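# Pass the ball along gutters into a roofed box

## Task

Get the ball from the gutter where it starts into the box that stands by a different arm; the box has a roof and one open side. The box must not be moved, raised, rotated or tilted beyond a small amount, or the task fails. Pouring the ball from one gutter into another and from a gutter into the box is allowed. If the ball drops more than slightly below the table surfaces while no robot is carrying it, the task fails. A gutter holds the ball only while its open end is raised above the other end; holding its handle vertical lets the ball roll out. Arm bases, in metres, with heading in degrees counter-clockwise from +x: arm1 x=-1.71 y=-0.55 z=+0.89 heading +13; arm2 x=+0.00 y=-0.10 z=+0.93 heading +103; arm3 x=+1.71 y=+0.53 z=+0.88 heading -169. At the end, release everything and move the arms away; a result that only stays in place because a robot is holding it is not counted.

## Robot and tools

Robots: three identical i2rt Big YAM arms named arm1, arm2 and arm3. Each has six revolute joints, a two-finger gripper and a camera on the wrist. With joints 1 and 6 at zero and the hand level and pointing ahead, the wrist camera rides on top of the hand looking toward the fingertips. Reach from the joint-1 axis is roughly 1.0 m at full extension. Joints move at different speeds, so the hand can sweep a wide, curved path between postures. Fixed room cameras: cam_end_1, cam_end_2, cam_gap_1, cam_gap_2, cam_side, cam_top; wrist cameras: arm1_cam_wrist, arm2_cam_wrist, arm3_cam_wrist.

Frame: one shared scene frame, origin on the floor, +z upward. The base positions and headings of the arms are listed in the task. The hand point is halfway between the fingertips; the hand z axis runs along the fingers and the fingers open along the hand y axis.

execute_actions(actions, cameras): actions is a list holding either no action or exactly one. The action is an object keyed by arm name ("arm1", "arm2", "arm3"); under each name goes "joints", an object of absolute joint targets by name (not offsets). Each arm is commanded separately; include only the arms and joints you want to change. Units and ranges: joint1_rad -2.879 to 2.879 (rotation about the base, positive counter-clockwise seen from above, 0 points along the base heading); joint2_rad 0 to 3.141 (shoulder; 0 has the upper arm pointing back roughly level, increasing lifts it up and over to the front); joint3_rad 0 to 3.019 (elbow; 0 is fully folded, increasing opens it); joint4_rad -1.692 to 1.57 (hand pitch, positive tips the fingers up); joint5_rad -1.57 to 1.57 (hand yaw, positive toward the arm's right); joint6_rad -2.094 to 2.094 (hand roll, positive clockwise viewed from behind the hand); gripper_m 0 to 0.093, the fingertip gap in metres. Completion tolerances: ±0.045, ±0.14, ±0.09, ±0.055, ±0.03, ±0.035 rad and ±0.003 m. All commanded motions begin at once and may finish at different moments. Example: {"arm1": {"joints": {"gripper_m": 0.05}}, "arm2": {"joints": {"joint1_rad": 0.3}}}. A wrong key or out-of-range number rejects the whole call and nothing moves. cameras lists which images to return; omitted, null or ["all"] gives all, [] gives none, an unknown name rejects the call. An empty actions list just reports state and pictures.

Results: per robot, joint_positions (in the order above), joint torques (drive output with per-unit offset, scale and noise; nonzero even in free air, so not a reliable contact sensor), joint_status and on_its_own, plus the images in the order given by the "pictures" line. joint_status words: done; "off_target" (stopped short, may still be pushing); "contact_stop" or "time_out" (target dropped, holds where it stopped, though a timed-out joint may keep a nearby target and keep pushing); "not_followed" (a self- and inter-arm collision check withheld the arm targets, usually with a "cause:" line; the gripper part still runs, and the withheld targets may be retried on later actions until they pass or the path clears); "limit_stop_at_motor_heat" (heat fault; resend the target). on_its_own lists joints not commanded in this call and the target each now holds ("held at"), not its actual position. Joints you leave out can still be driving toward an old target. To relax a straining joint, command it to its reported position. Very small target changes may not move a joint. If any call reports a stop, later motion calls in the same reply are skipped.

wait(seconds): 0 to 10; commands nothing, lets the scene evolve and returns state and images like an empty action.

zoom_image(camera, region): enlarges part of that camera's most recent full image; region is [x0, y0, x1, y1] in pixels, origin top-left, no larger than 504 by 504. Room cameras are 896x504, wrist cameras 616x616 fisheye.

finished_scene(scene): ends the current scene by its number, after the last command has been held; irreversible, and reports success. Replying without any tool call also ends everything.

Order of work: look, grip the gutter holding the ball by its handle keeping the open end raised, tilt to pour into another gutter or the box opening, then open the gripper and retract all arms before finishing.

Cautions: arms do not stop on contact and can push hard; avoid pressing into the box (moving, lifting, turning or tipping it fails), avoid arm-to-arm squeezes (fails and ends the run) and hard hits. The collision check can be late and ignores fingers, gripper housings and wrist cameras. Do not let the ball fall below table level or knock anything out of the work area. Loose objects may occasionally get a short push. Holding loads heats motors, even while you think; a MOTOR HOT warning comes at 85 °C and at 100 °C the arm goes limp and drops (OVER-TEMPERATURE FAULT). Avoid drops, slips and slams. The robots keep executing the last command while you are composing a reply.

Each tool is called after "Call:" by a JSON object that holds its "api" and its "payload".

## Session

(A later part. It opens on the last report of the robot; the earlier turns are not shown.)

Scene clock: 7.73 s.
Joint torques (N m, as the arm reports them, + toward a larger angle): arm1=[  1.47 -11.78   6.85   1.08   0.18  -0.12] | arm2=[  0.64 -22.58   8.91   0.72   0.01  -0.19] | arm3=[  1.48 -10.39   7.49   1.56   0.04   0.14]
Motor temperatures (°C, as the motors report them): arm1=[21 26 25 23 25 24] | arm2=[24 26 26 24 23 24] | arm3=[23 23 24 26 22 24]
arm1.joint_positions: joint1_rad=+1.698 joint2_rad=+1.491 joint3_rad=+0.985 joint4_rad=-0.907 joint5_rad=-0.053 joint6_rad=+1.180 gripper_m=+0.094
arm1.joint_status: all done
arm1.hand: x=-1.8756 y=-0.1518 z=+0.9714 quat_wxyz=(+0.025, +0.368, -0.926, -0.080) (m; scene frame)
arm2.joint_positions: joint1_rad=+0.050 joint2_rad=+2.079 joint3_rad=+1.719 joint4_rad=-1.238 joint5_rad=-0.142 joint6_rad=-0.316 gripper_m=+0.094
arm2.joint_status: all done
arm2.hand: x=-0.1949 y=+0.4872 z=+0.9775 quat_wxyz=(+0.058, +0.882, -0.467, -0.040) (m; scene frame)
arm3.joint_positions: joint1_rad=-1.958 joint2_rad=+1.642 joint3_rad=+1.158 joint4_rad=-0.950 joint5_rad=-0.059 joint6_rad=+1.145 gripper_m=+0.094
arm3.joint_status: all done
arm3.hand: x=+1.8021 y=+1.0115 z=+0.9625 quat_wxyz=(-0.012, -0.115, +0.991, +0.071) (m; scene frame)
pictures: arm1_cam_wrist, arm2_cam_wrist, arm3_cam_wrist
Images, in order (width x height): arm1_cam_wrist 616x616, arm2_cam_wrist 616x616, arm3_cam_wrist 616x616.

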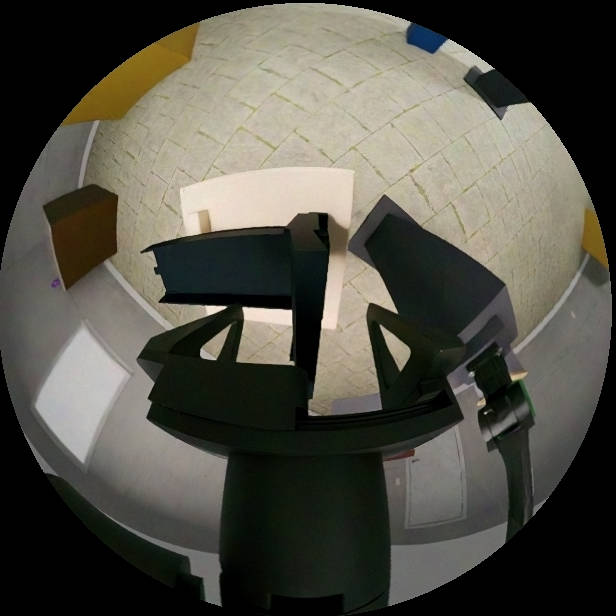

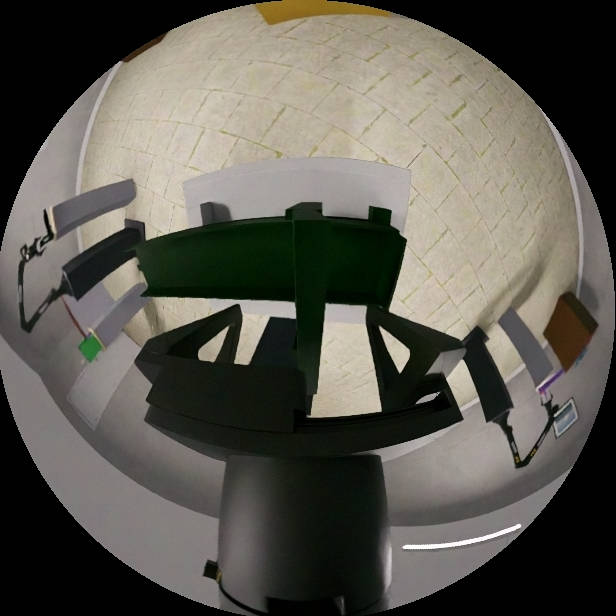

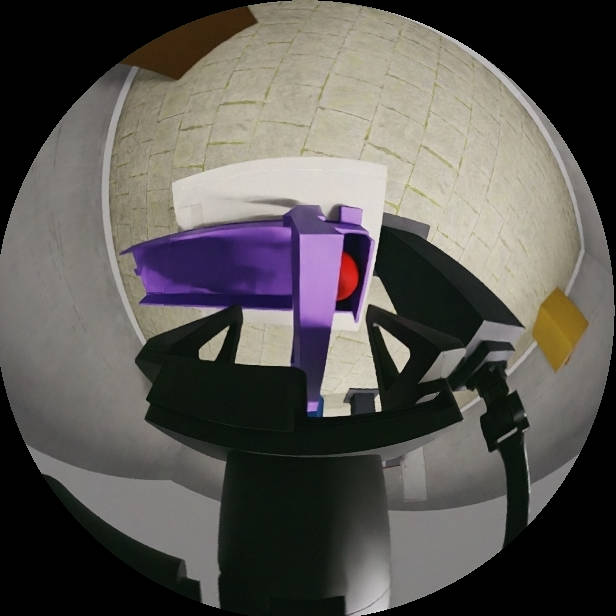

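Call:
{"api": "execute_actions", "payload": {"actions": [{"arm1":{"joints":{"joint2_rad":1.525,"gripper_m":0}},"arm2":{"joints":{"gripper_m":0}},"arm3":{"joints":{"gripper_m":0}}}], "cameras": []}}

Call:
{"api": "execute_actions", "payload": {"actions": [{"arm1":{"joints":{"joint2_rad":1.3}},"arm2":{"joints":{"joint2_rad":1.85}},"arm3":{"joints":{"joint2_rad":1.45}}}], "cameras": ["arm1_cam_wrist","arm2_cam_wrist","arm3_cam_wrist","cam_end_1"]}}

Scene clock: 8.67 s.
Joint torques (N m, as the arm reports them, + toward a larger angle): arm1=[ 1.44 -9.94  6.81  0.49  0.34 -0.1 ] | arm2=[  0.51 -22.21   9.01   0.77   0.38  -0.11] | arm3=[ 1.41 -9.3   7.48  1.16  0.22  0.13]
Motor temperatures (°C, as the motors report them): arm1=[21 26 25 23 25 24] | arm2=[24 27 26 24 23 24] | arm3=[23 23 24 26 22 24]
arm1.joint_positions: joint1_rad=+1.699 joint2_rad=+1.492 joint3_rad=+0.986 joint4_rad=-0.892 joint5_rad=-0.057 joint6_rad=+1.178 gripper_m=+0.011
arm1.joint_status: gripper_m off_target (ended at +0.011, target +0.000); the others done
arm1.hand: x=-1.8783 y=-0.1487 z=+0.9717 quat_wxyz=(+0.027, +0.370, -0.925, -0.087) (m; scene frame)
arm2.joint_positions: joint1_rad=+0.051 joint2_rad=+2.075 joint3_rad=+1.719 joint4_rad=-1.238 joint5_rad=-0.153 joint6_rad=-0.323 gripper_m=+0.012
arm2.joint_status: gripper_m off_target (ended at +0.012, target +0.000)
arm2.hand: x=-0.1971 y=+0.4870 z=+0.9808 quat_wxyz=(+0.060, +0.883, -0.463, -0.046) (m; scene frame)
arm3.joint_positions: joint1_rad=-1.957 joint2_rad=+1.630 joint3_rad=+1.159 joint4_rad=-0.938 joint5_rad=-0.063 joint6_rad=+1.149 gripper_m=+0.011
arm3.joint_status: gripper_m off_target (ended at +0.011, target +0.000)
arm3.hand: x=+1.8017 y=+1.0156 z=+0.9690 quat_wxyz=(-0.011, -0.114, +0.990, +0.084) (m; scene frame)
pictures: none
No camera images: the call's "cameras" was empty. Leave "cameras" out to get every camera's image.

Scene clock: 9.90 s.
Joint torques (N m, as the arm reports them, + toward a larger angle): arm1=[ 1.42 -9.99  8.86  0.85  0.16 -0.11] | arm2=[  0.66 -20.36  11.33   1.29  -0.22  -0.13] | arm3=[ 1.44 -9.03  9.41  1.49  0.17  0.12]
Motor temperatures (°C, as the motors report them): arm1=[21 26 26 23 25 24] | arm2=[24 27 26 24 23 24] | arm3=[23 23 24 26 22 24]
arm1.joint_positions: joint1_rad=+1.699 joint2_rad=+1.293 joint3_rad=+0.973 joint4_rad=-0.892 joint5_rad=-0.052 joint6_rad=+1.178 gripper_m=+0.011
arm1.joint_status: all done
arm1.hand: x=-1.8760 y=-0.1520 z=+1.0484 quat_wxyz=(+0.023, +0.367, -0.913, -0.179) (m; scene frame)
arm2.joint_positions: joint1_rad=+0.051 joint2_rad=+1.853 joint3_rad=+1.703 joint4_rad=-1.236 joint5_rad=-0.137 joint6_rad=-0.323 gripper_m=+0.011
arm2.joint_status: all done
arm2.hand: x=-0.1944 y=+0.4861 z=+1.1062 quat_wxyz=(-0.020, +0.883, -0.455, -0.111) (m; scene frame)
arm3.joint_positions: joint1_rad=-1.957 joint2_rad=+1.461 joint3_rad=+1.142 joint4_rad=-0.941 joint5_rad=-0.062 joint6_rad=+1.149 gripper_m=+0.010
arm3.joint_status: all done
arm3.hand: x=+1.8013 y=+1.0099 z=+1.0410 quat_wxyz=(+0.013, -0.115, +0.981, +0.154) (m; scene frame)
pictures: arm1_cam_wrist, arm2_cam_wrist, arm3_cam_wrist, cam_end_1
Images, in order (width x height): arm1_cam_wrist 616x616, arm2_cam_wrist 616x616, arm3_cam_wrist 616x616, cam_end_1 896x504.

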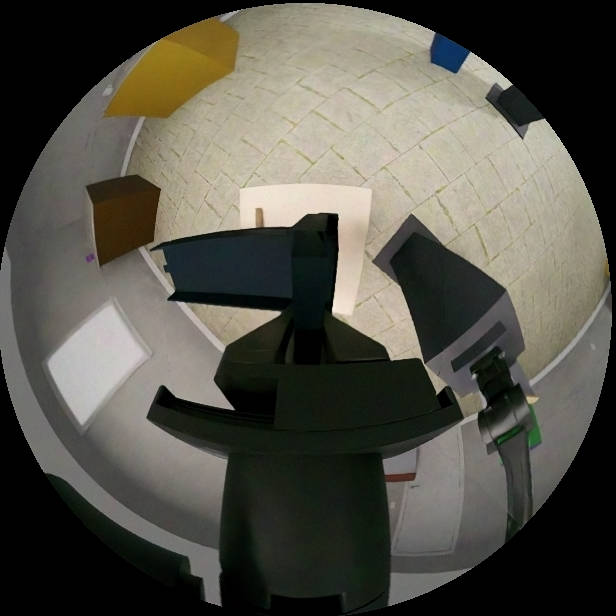

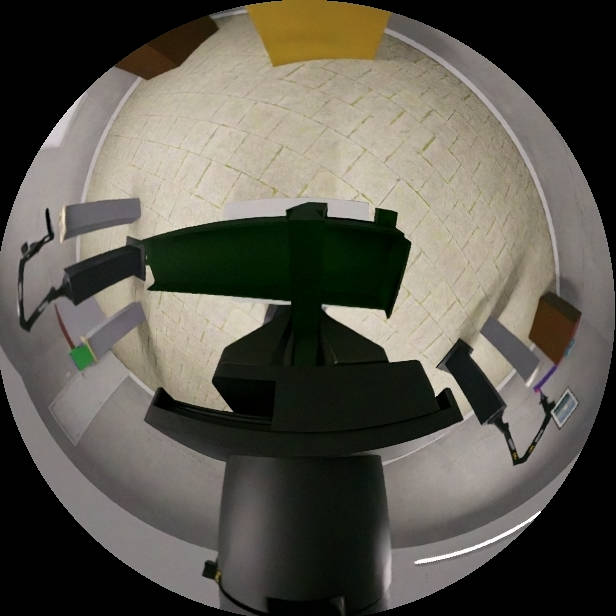

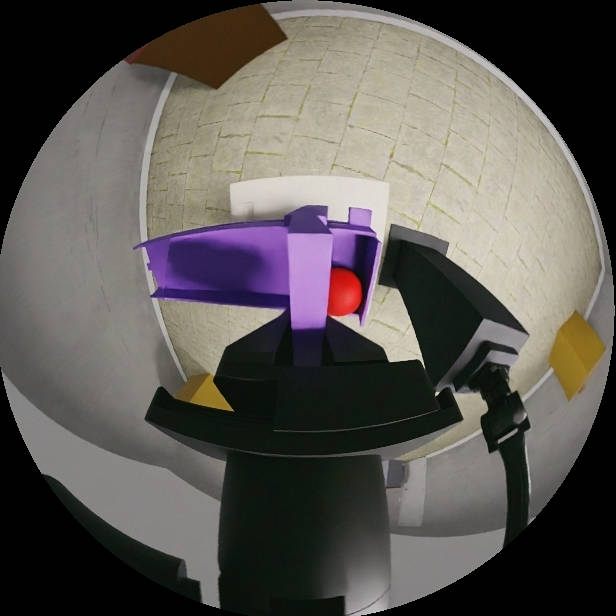

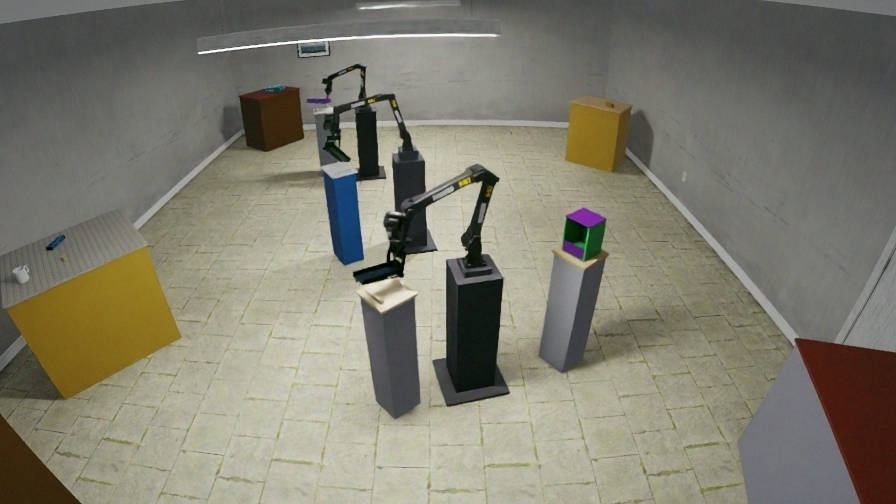

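Call:
{"api": "execute_actions", "payload": {"actions": [{"arm1":{"joints":{"joint1_rad":-0.6,"joint2_rad":0.9,"joint3_rad":0.95,"joint4_rad":-1.3,"joint5_rad":0,"joint6_rad":1.58}},"arm2":{"joints":{"joint1_rad":-1.445,"joint5_rad":0,"joint6_rad":1.585}},"arm3":{"joints":{"joint1_rad":-1.5,"joint3_rad":1.3,"joint4_rad":-0.85,"joint5_rad":0,"joint6_rad":1.585}}}], "cameras": ["arm1_cam_wrist","arm3_cam_wrist","cam_end_1","cam_top"]}}

Call:
{"api": "execute_actions", "payload": {"actions": [{"arm2":{"joints":{"joint2_rad":2.0,"joint3_rad":1.69,"joint4_rad":-0.92}},"arm3":{"joints":{"joint1_rad":0.17}}}], "cameras": ["arm3_cam_wrist","cam_side","cam_gap_2","cam_gap_1"]}}

Call:
{"api": "zoom_image", "payload": {"camera": "cam_side", "region": [440, 150, 700, 280]}}

Scene clock: 12.67 s.
Joint torques (N m, as the arm reports them, + toward a larger angle): arm1=[ 0.4  -5.47  9.24  0.57  0.03  0.07] | arm2=[  0.12 -23.26  11.17   0.48   0.05   0.1 ] | arm3=[ -0.01 -10.18  11.7    2.08   0.26   0.12]
Motor temperatures (°C, as the motors report them): arm1=[21 26 26 23 25 24] | arm2=[24 27 27 24 23 24] | arm3=[23 23 26 26 22 24]
arm1.joint_positions: joint1_rad=-0.594 joint2_rad=+0.904 joint3_rad=+0.952 joint4_rad=-1.293 joint5_rad=+0.002 joint6_rad=+1.571 gripper_m=+0.011
arm1.joint_status: all done
arm1.hand: x=-1.4332 y=-0.6601 z=+1.1411 quat_wxyz=(-0.134, -0.812, -0.561, -0.091) (m; scene frame)
arm2.joint_positions: joint1_rad=-1.452 joint2_rad=+1.870 joint3_rad=+1.703 joint4_rad=-1.225 joint5_rad=+0.001 joint6_rad=+1.571 gripper_m=+0.011
arm2.joint_status: all done
arm2.hand: x=+0.5807 y=+0.1140 z=+1.0981 quat_wxyz=(-0.053, -0.571, -0.816, -0.074) (m; scene frame)
arm3.joint_positions: joint1_rad=-1.490 joint2_rad=+1.470 joint3_rad=+1.253 joint4_rad=-0.859 joint5_rad=-0.003 joint6_rad=+1.571 gripper_m=+0.010
arm3.joint_status: all done
arm3.hand: x=+1.5724 y=+1.0534 z=+1.0978 quat_wxyz=(-0.040, -0.129, +0.961, +0.240) (m; scene frame)
pictures: arm1_cam_wrist, arm3_cam_wrist, cam_end_1, cam_top
Images, in order (width x height): arm1_cam_wrist 616x616, arm3_cam_wrist 616x616, cam_end_1 896x504, cam_top 896x504.

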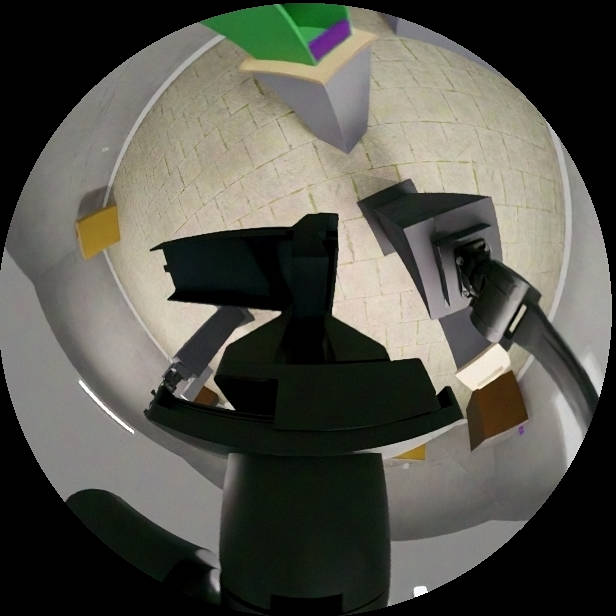

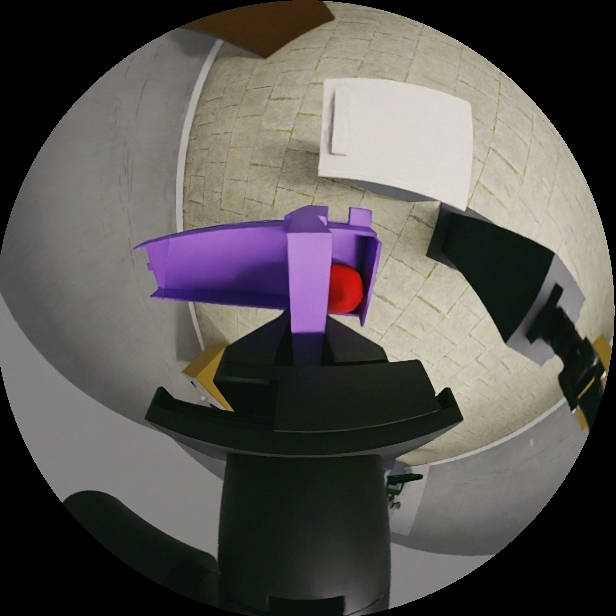

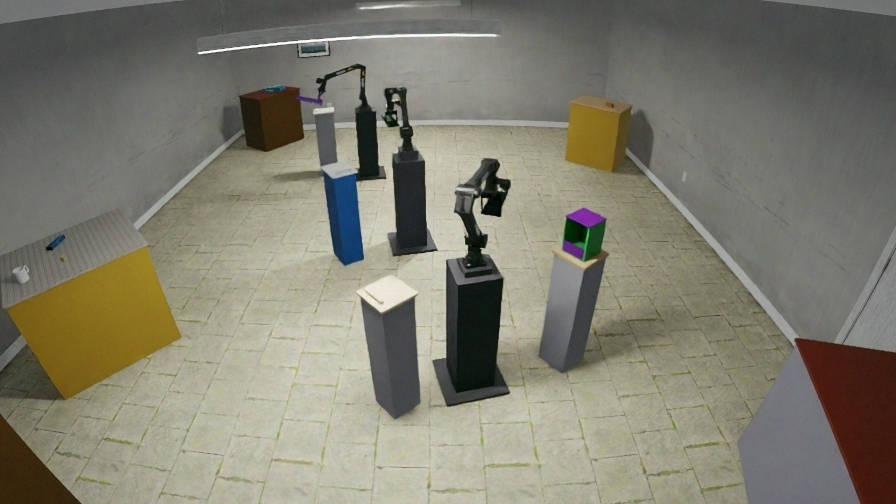

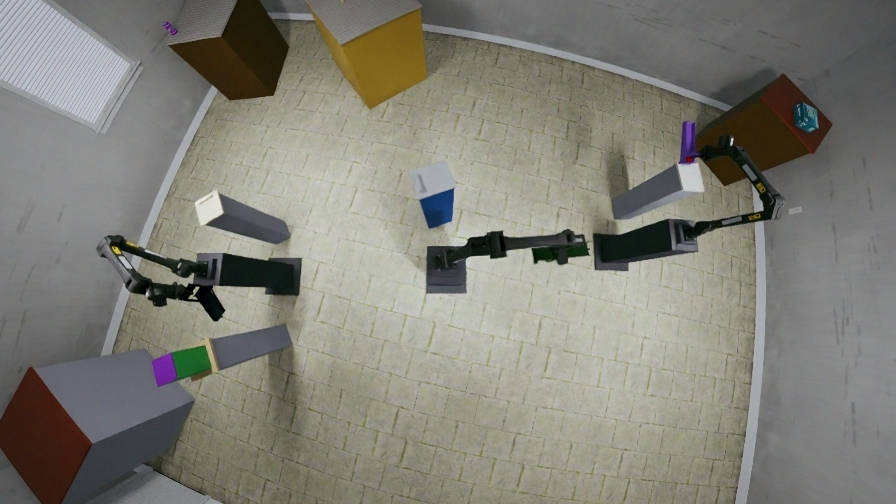

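Scene clock: 14.57 s.
Joint torques (N m, as the arm reports them, + toward a larger angle): arm1=[ 0.22 -5.73  9.27  0.61  0.01  0.07] | arm2=[  0.76 -26.8   11.14   1.93   0.04   0.09] | arm3=[  0.43 -10.39  11.69   2.11   0.25   0.09]
Motor temperatures (°C, as the motors report them): arm1=[21 26 26 23 25 24] | arm2=[24 28 27 24 23 24] | arm3=[23 24 26 26 22 24]
arm1.joint_positions: joint1_rad=-0.594 joint2_rad=+0.904 joint3_rad=+0.952 joint4_rad=-1.293 joint5_rad=+0.002 joint6_rad=+1.571 gripper_m=+0.011
arm1.joint_status: not commanded
arm1.hand: x=-1.4332 y=-0.6601 z=+1.1411 quat_wxyz=(-0.134, -0.812, -0.561, -0.091) (m; scene frame)
arm2.joint_positions: joint1_rad=-1.452 joint2_rad=+2.039 joint3_rad=+1.670 joint4_rad=-0.947 joint5_rad=+0.001 joint6_rad=+1.572 gripper_m=+0.011
arm2.joint_status: all done
arm2.hand: x=+0.6309 y=+0.1322 z=+0.9934 quat_wxyz=(-0.075, -0.569, -0.812, -0.105) (m; scene frame)
arm3.joint_positions: joint1_rad=+0.175 joint2_rad=+1.471 joint3_rad=+1.253 joint4_rad=-0.859 joint5_rad=-0.003 joint6_rad=+1.574 gripper_m=+0.010
arm3.joint_status: all done
arm3.hand: x=+1.2113 y=+0.3393 z=+1.1058 quat_wxyz=(-0.208, -0.796, +0.551, +0.139) (m; scene frame)
pictures: arm3_cam_wrist, cam_gap_1, cam_gap_2, cam_side
Images, in order (width x height): arm3_cam_wrist 616x616, cam_gap_1 896x504, cam_gap_2 896x504, cam_side 896x504.

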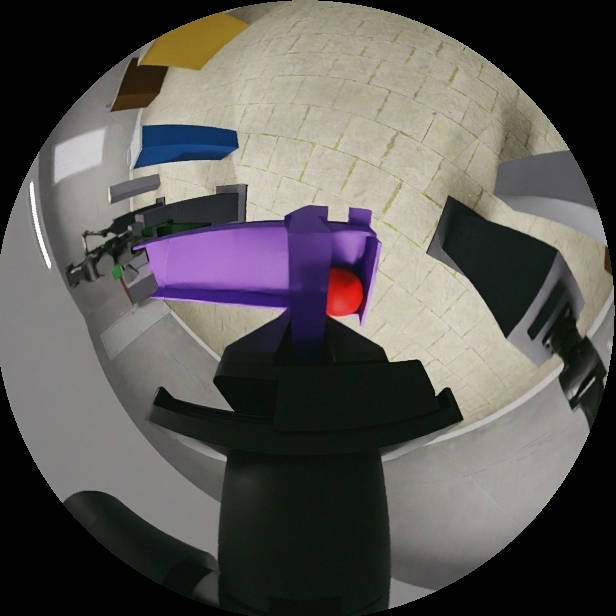

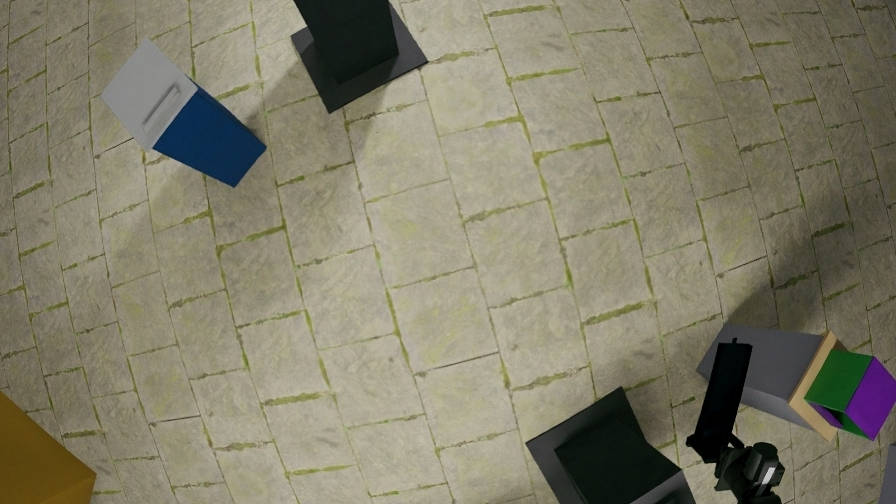

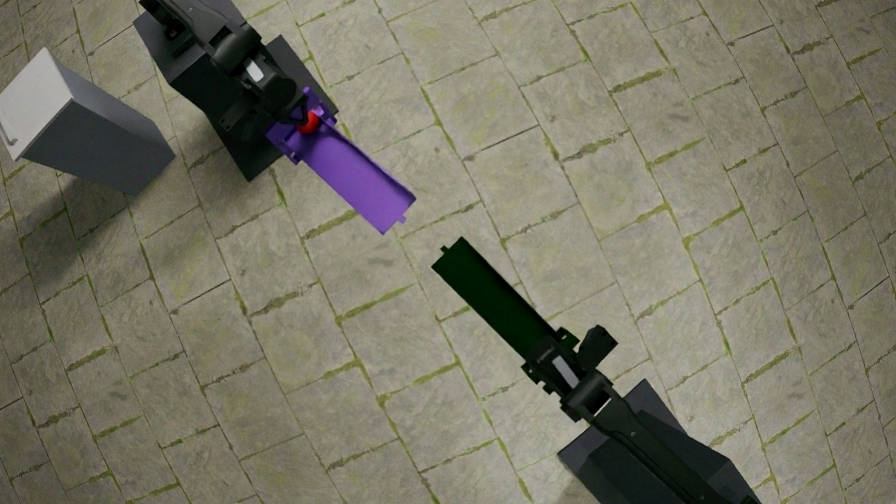

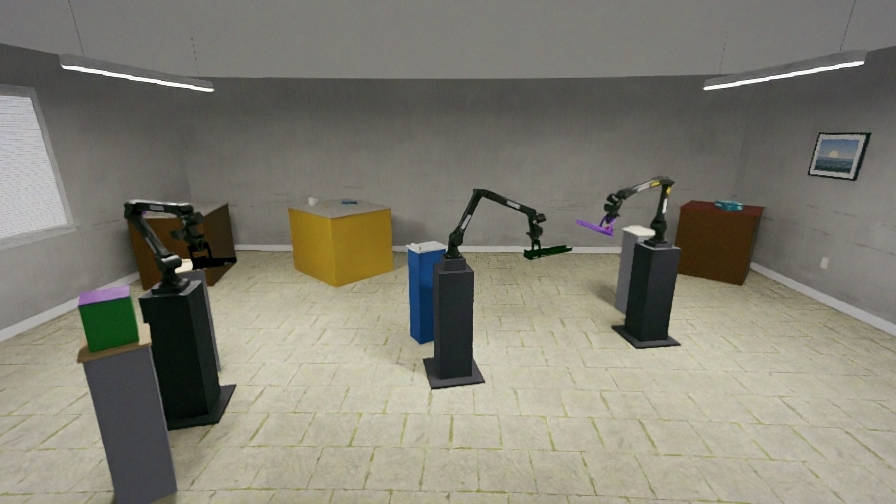

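Region (440, 150, 700, 280) of cam_side's 896x504 image, scaled by 1.938, with more detail than that image has.

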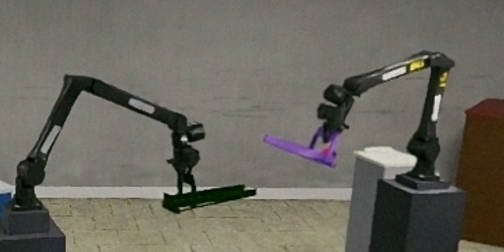

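Call:
{"api": "execute_actions", "payload": {"actions": [{"arm1":{"joints":{"joint1_rad":0.02,"joint2_rad":1.9,"joint3_rad":1.6,"joint4_rad":-0.95}},"arm3":{"joints":{"joint2_rad":1.99,"joint3_rad":2.15,"joint4_rad":-1.0}}}], "cameras": []}}

Call:
{"api": "execute_actions", "payload": {"actions": [{"arm2":{"joints":{"joint2_rad":2.21,"joint3_rad":2.04,"joint4_rad":-1.04}},"arm3":{"joints":{"joint4_rad":-1.4}}}], "cameras": ["arm3_cam_wrist","cam_side","cam_gap_2"]}}

Call:
{"api": "zoom_image", "payload": {"camera": "cam_side", "region": [500, 170, 640, 270]}}

Scene clock: 16.77 s.
Joint torques (N m, as the arm reports them, + toward a larger angle): arm1=[  0.26 -20.86  13.06   0.79   0.18   0.06] | arm2=[  0.38 -25.91  10.96   1.75   0.08   0.05] | arm3=[  0.38 -17.5   13.12   2.14   0.24   0.08]
Motor temperatures (°C, as the motors report them): arm1=[21 26 27 23 25 24] | arm2=[24 28 28 24 23 24] | arm3=[23 24 28 26 22 24]
arm1.joint_positions: joint1_rad=+0.030 joint2_rad=+1.911 joint3_rad=+1.545 joint4_rad=-0.952 joint5_rad=-0.002 joint6_rad=+1.573 gripper_m=+0.011
arm1.joint_status: all done
arm1.hand: x=-1.1064 y=-0.3889 z=+0.9756 quat_wxyz=(-0.076, -0.604, -0.787, -0.101) (m; scene frame)
arm2.joint_positions: joint1_rad=-1.452 joint2_rad=+2.039 joint3_rad=+1.670 joint4_rad=-0.947 joint5_rad=+0.001 joint6_rad=+1.572 gripper_m=+0.011
arm2.joint_status: not commanded
arm2.hand: x=+0.6309 y=+0.1322 z=+0.9934 quat_wxyz=(-0.075, -0.569, -0.812, -0.105) (m; scene frame)
arm3.joint_positions: joint1_rad=+0.175 joint2_rad=+2.008 joint3_rad=+2.089 joint4_rad=-1.005 joint5_rad=-0.003 joint6_rad=+1.574 gripper_m=+0.010
arm3.joint_status: all done
arm3.hand: x=+0.9956 y=+0.2573 z=+1.1730 quat_wxyz=(-0.268, -0.778, +0.538, +0.181) (m; scene frame)
pictures: none
No camera images: the call's "cameras" was empty. Leave "cameras" out to get every camera's image.

Scene clock: 17.93 s.
Joint torques (N m, as the arm reports them, + toward a larger angle): arm1=[  0.13 -20.71  13.08   0.81   0.17   0.06] | arm2=[  0.92 -29.4   15.7    0.17   0.09   0.08] | arm3=[  0.37 -16.64  12.64   1.25   0.25   0.1 ]
Motor temperatures (°C, as the motors report them): arm1=[21 27 27 23 25 24] | arm2=[24 28 28 24 23 24] | arm3=[23 24 28 26 22 24]
arm1.joint_positions: joint1_rad=+0.030 joint2_rad=+1.911 joint3_rad=+1.545 joint4_rad=-0.952 joint5_rad=-0.002 joint6_rad=+1.573 gripper_m=+0.011
arm1.joint_status: not commanded
arm1.hand: x=-1.1064 y=-0.3889 z=+0.9756 quat_wxyz=(-0.076, -0.604, -0.787, -0.101) (m; scene frame)
arm2.joint_positions: joint1_rad=-1.452 joint2_rad=+2.244 joint3_rad=+1.967 joint4_rad=-1.029 joint5_rad=+0.001 joint6_rad=+1.573 gripper_m=+0.011
arm2.joint_status: all done
arm2.hand: x=+0.6978 y=+0.1567 z=+0.9738 quat_wxyz=(-0.078, -0.569, -0.812, -0.109) (m; scene frame)
arm3.joint_positions: joint1_rad=+0.175 joint2_rad=+2.008 joint3_rad=+2.089 joint4_rad=-1.398 joint5_rad=-0.003 joint6_rad=+1.574 gripper_m=+0.011
arm3.joint_status: all done
arm3.hand: x=+1.0761 y=+0.2878 z=+1.1302 quat_wxyz=(-0.111, -0.815, +0.564, +0.073) (m; scene frame)
pictures: arm3_cam_wrist, cam_gap_2, cam_side
Images, in order (width x height): arm3_cam_wrist 616x616, cam_gap_2 896x504, cam_side 896x504.

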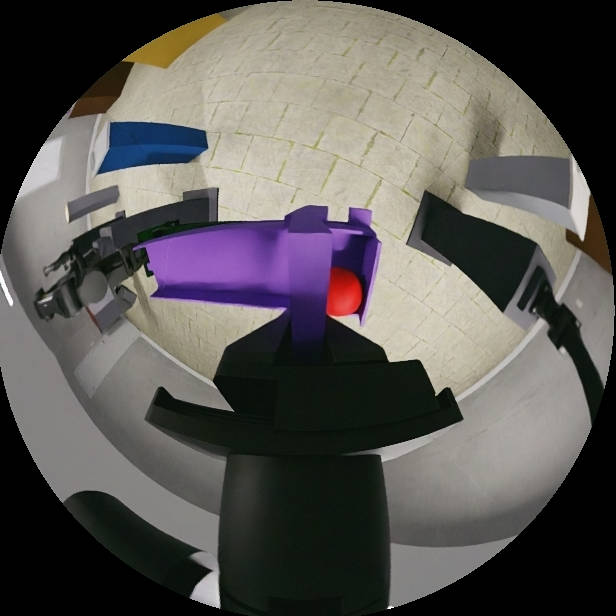

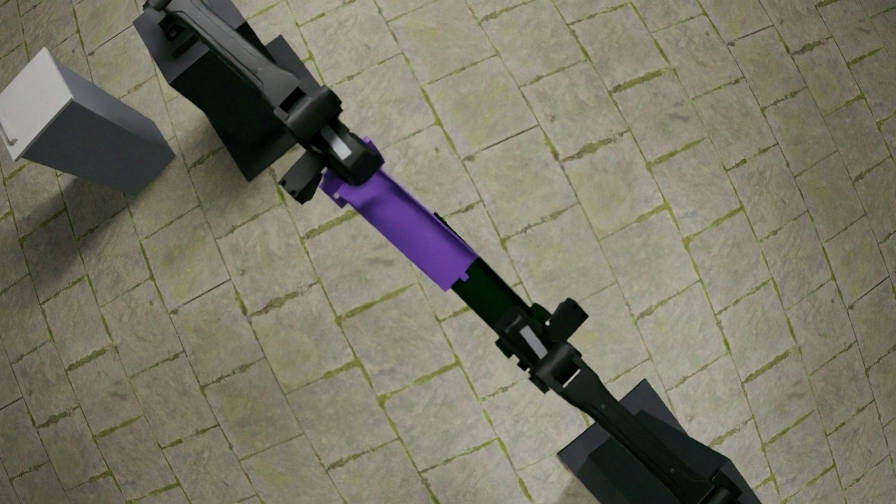

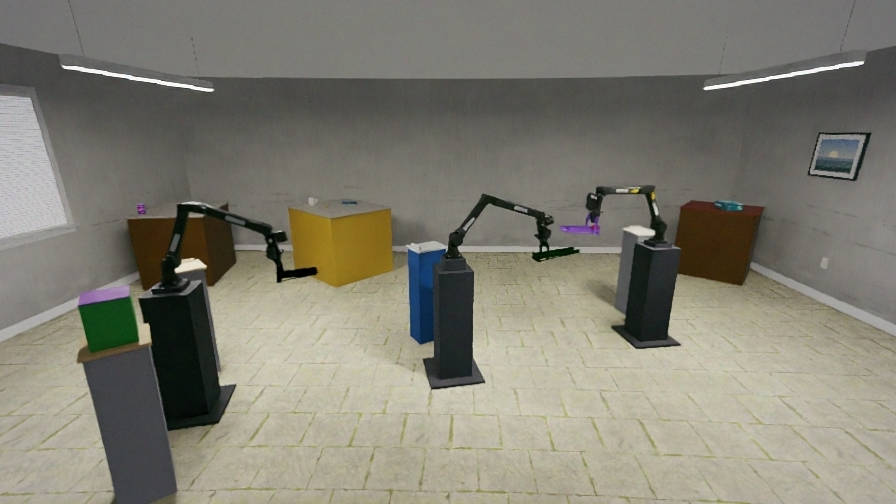

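Region (500, 170, 640, 270) of cam_side's 896x504 image, scaled by 3.600, with more detail than that image has; it fills the top 360 rows of this view, and the rest is white.

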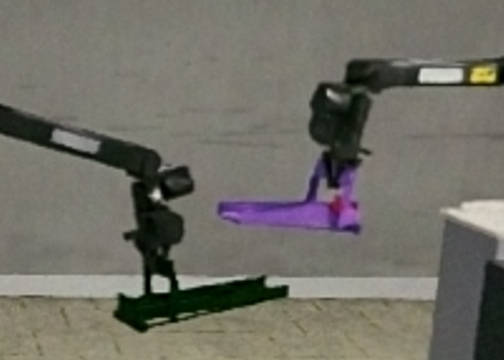

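Call:
{"api": "execute_actions", "payload": {"actions": [{"arm3":{"joints":{"joint2_rad":2.045,"joint4_rad":-1.53}}}], "cameras": ["arm3_cam_wrist","cam_side","cam_gap_2","arm2_cam_wrist"]}}

Call:
{"api": "zoom_image", "payload": {"camera": "cam_side", "region": [500, 170, 640, 270]}}

Scene clock: 19.00 s.
Joint torques (N m, as the arm reports them, + toward a larger angle): arm1=[ -0.04 -20.63  13.12   0.83   0.17   0.06] | arm2=[  0.16 -29.73  15.69  -0.01   0.04   0.08] | arm3=[  0.32 -17.8   12.15   0.84   0.26   0.12]
Motor temperatures (°C, as the motors report them): arm1=[21 27 27 23 25 24] | arm2=[24 29 29 24 23 24] | arm3=[23 25 28 26 22 24]
arm1.joint_positions: joint1_rad=+0.030 joint2_rad=+1.911 joint3_rad=+1.545 joint4_rad=-0.952 joint5_rad=-0.002 joint6_rad=+1.573 gripper_m=+0.011
arm1.joint_status: not commanded
arm1.hand: x=-1.1064 y=-0.3889 z=+0.9756 quat_wxyz=(-0.076, -0.604, -0.787, -0.101) (m; scene frame)
arm2.joint_positions: joint1_rad=-1.452 joint2_rad=+2.244 joint3_rad=+1.967 joint4_rad=-1.029 joint5_rad=+0.001 joint6_rad=+1.573 gripper_m=+0.011
arm2.joint_status: not commanded
arm2.hand: x=+0.6978 y=+0.1567 z=+0.9738 quat_wxyz=(-0.078, -0.569, -0.812, -0.109) (m; scene frame)
arm3.joint_positions: joint1_rad=+0.175 joint2_rad=+2.075 joint3_rad=+2.093 joint4_rad=-1.525 joint5_rad=-0.003 joint6_rad=+1.574 gripper_m=+0.011
arm3.joint_status: all done
arm3.hand: x=+1.0985 y=+0.2962 z=+1.0830 quat_wxyz=(-0.033, -0.822, +0.569, +0.019) (m; scene frame)
pictures: arm2_cam_wrist, arm3_cam_wrist, cam_gap_2, cam_side
Images, in order (width x height): arm2_cam_wrist 616x616, arm3_cam_wrist 616x616, cam_gap_2 896x504, cam_side 896x504.

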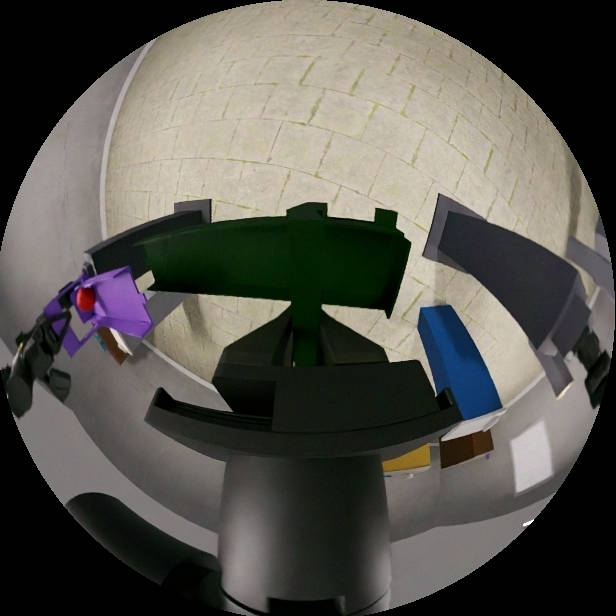

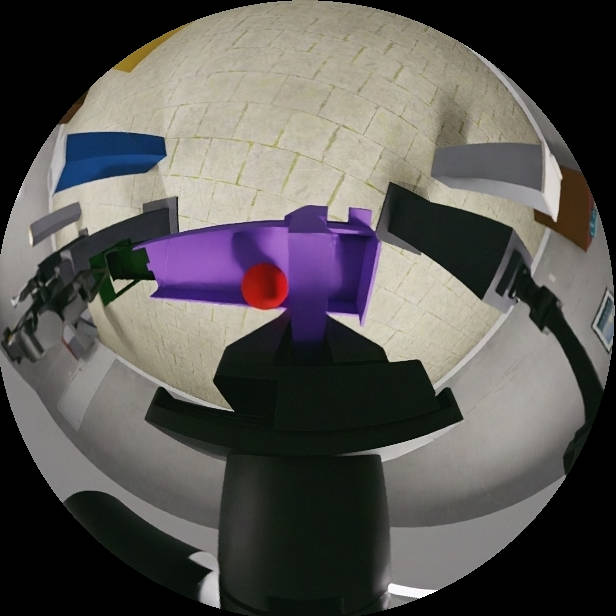

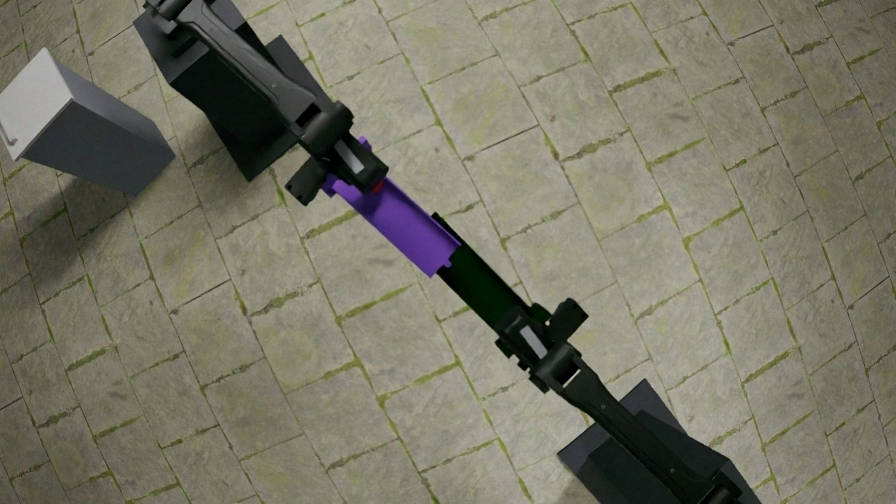

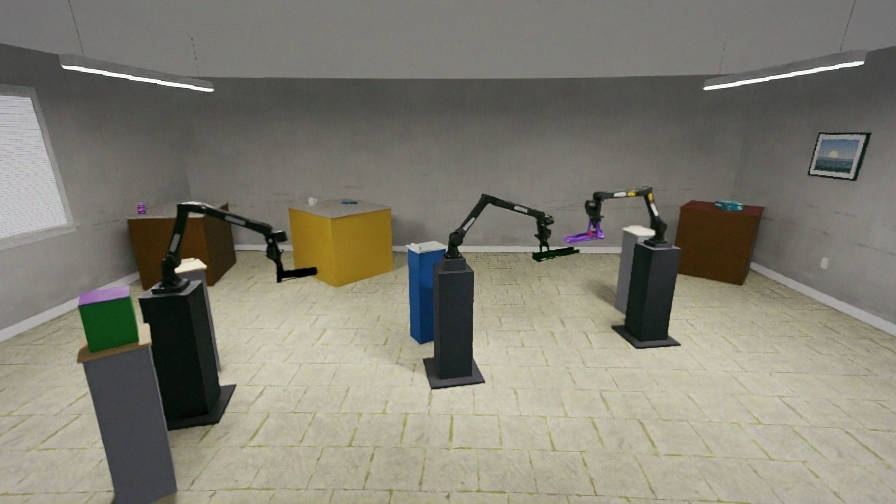

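Region (500, 170, 640, 270) of cam_side's 896x504 image, scaled by 3.600, with more detail than that image has; it fills the top 360 rows of this view, and the rest is white.

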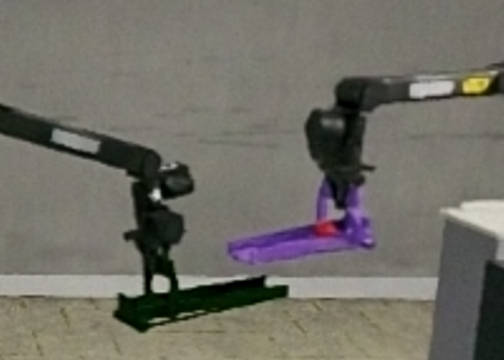

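Call:
{"api": "wait", "payload": {"seconds": 1.5}}

Scene clock: 20.53 s.
Joint torques (N m, as the arm reports them, + toward a larger angle): arm1=[  0.04 -20.68  13.11   0.81   0.18   0.06] | arm2=[  0.49 -28.57  15.7    0.29   0.15   0.05] | arm3=[  0.39 -18.14  12.08   0.89   0.26   0.12]
Motor temperatures (°C, as the motors report them): arm1=[21 27 28 23 25 24] | arm2=[24 29 29 24 23 24] | arm3=[23 25 29 26 22 24]
arm1.joint_positions: joint1_rad=+0.030 joint2_rad=+1.911 joint3_rad=+1.545 joint4_rad=-0.952 joint5_rad=-0.002 joint6_rad=+1.573 gripper_m=+0.011
arm1.joint_status: not commanded
arm1.hand: x=-1.1064 y=-0.3889 z=+0.9756 quat_wxyz=(-0.076, -0.604, -0.787, -0.101) (m; scene frame)
arm2.joint_positions: joint1_rad=-1.452 joint2_rad=+2.244 joint3_rad=+1.967 joint4_rad=-1.033 joint5_rad=-0.001 joint6_rad=+1.574 gripper_m=+0.011
arm2.joint_status: not commanded
arm2.hand: x=+0.6966 y=+0.1566 z=+0.9735 quat_wxyz=(-0.076, -0.569, -0.812, -0.108) (m; scene frame)
arm3.joint_positions: joint1_rad=+0.175 joint2_rad=+2.075 joint3_rad=+2.093 joint4_rad=-1.526 joint5_rad=-0.003 joint6_rad=+1.574 gripper_m=+0.011
arm3.joint_status: all done
arm3.hand: x=+1.0989 y=+0.2963 z=+1.0830 quat_wxyz=(-0.032, -0.822, +0.569, +0.019) (m; scene frame)
wait: 1.50 s; at rest by 0.23 s
pictures: arm1_cam_wrist, arm2_cam_wrist, arm3_cam_wrist, cam_end_1, cam_end_2, cam_gap_1, cam_gap_2, cam_side, cam_top
Images, in order (width x height): arm1_cam_wrist 616x616, arm2_cam_wrist 616x616, arm3_cam_wrist 616x616, cam_end_1 896x504, cam_end_2 896x504, cam_gap_1 896x504, cam_gap_2 896x504, cam_side 896x504, cam_top 896x504.

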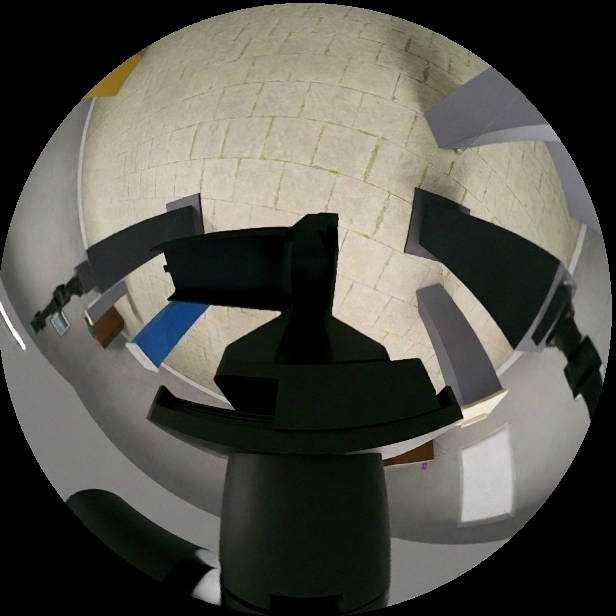

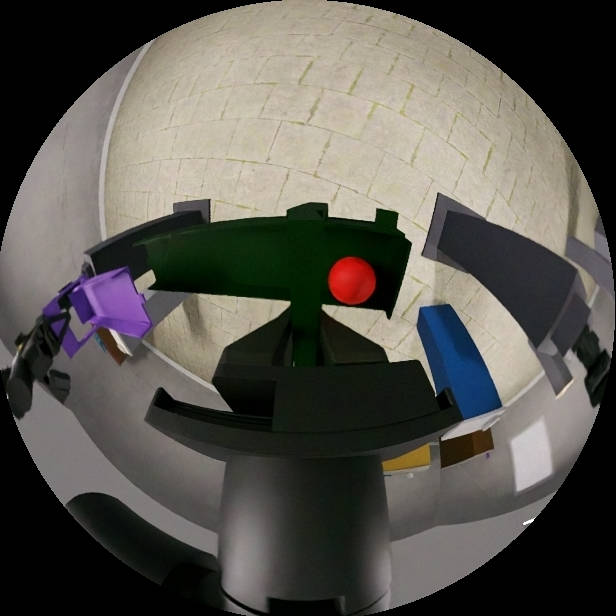

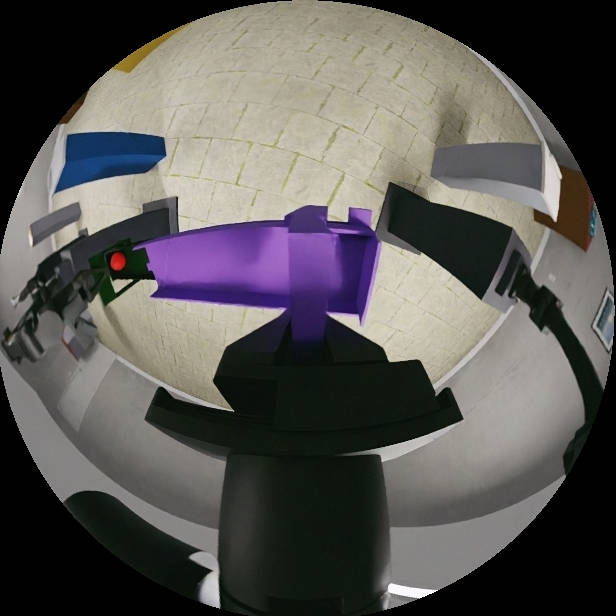

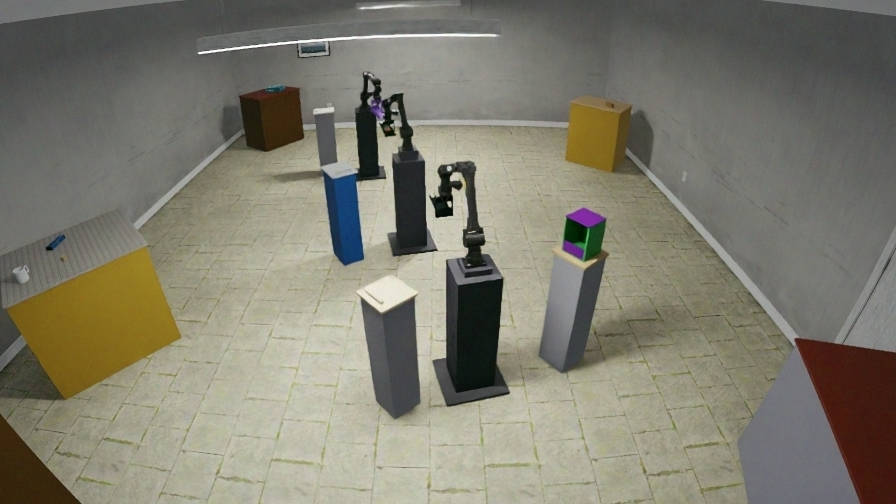

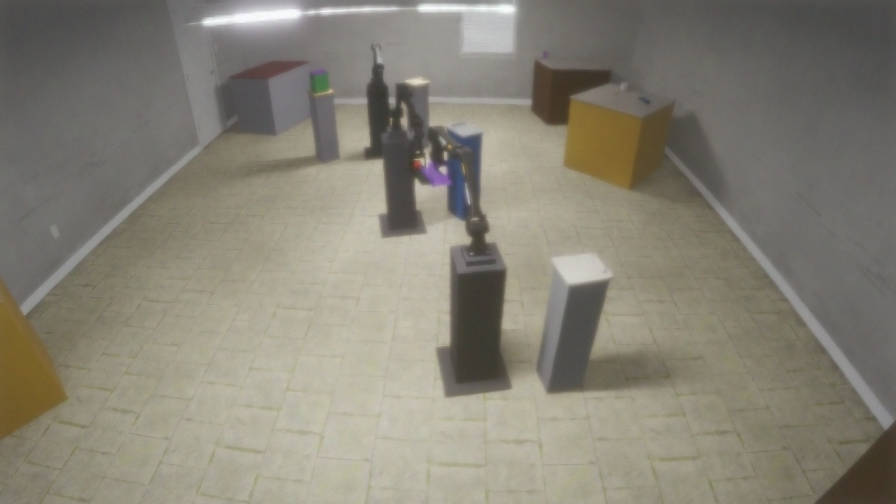

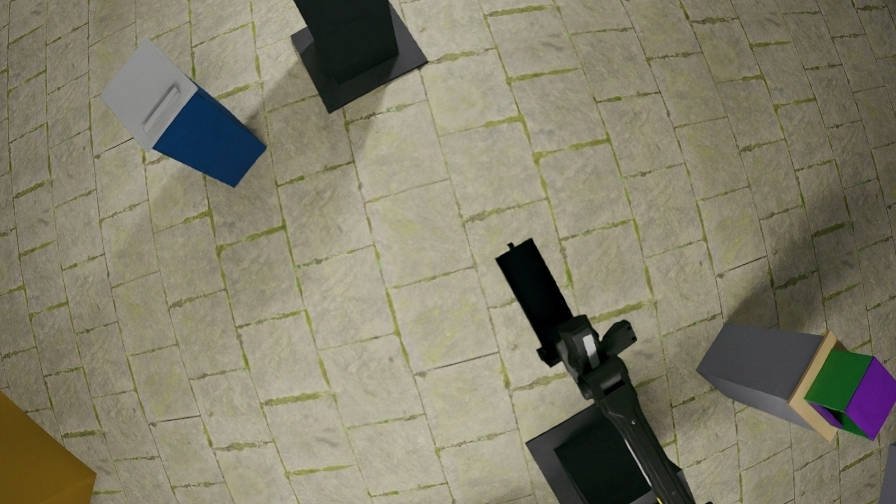

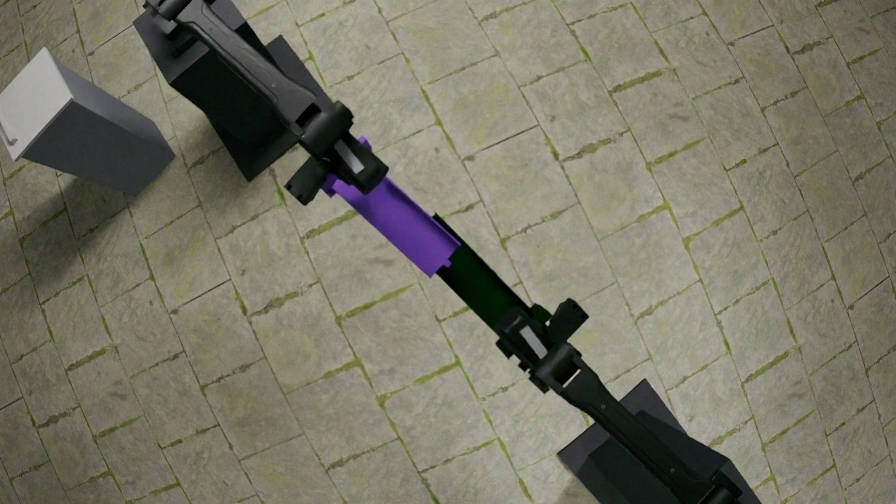

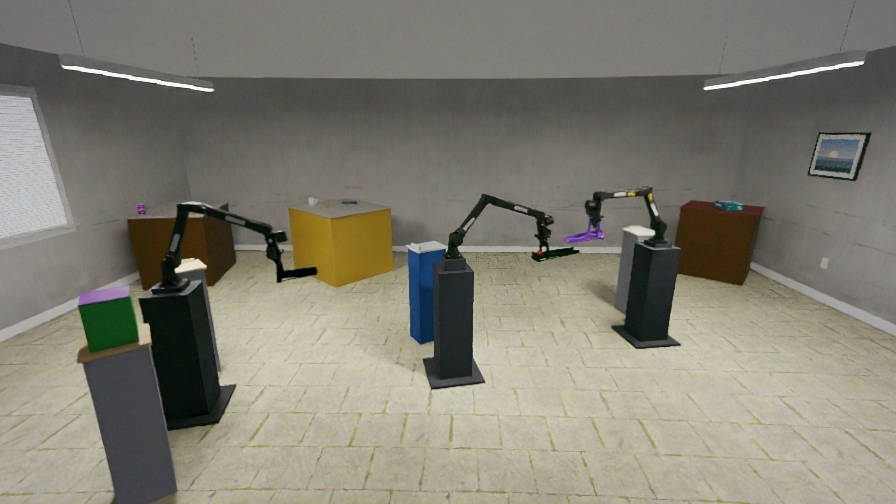

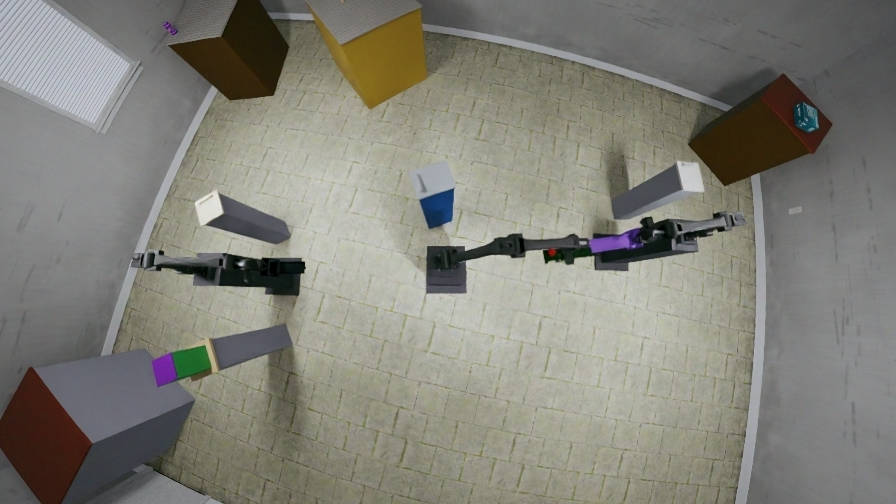

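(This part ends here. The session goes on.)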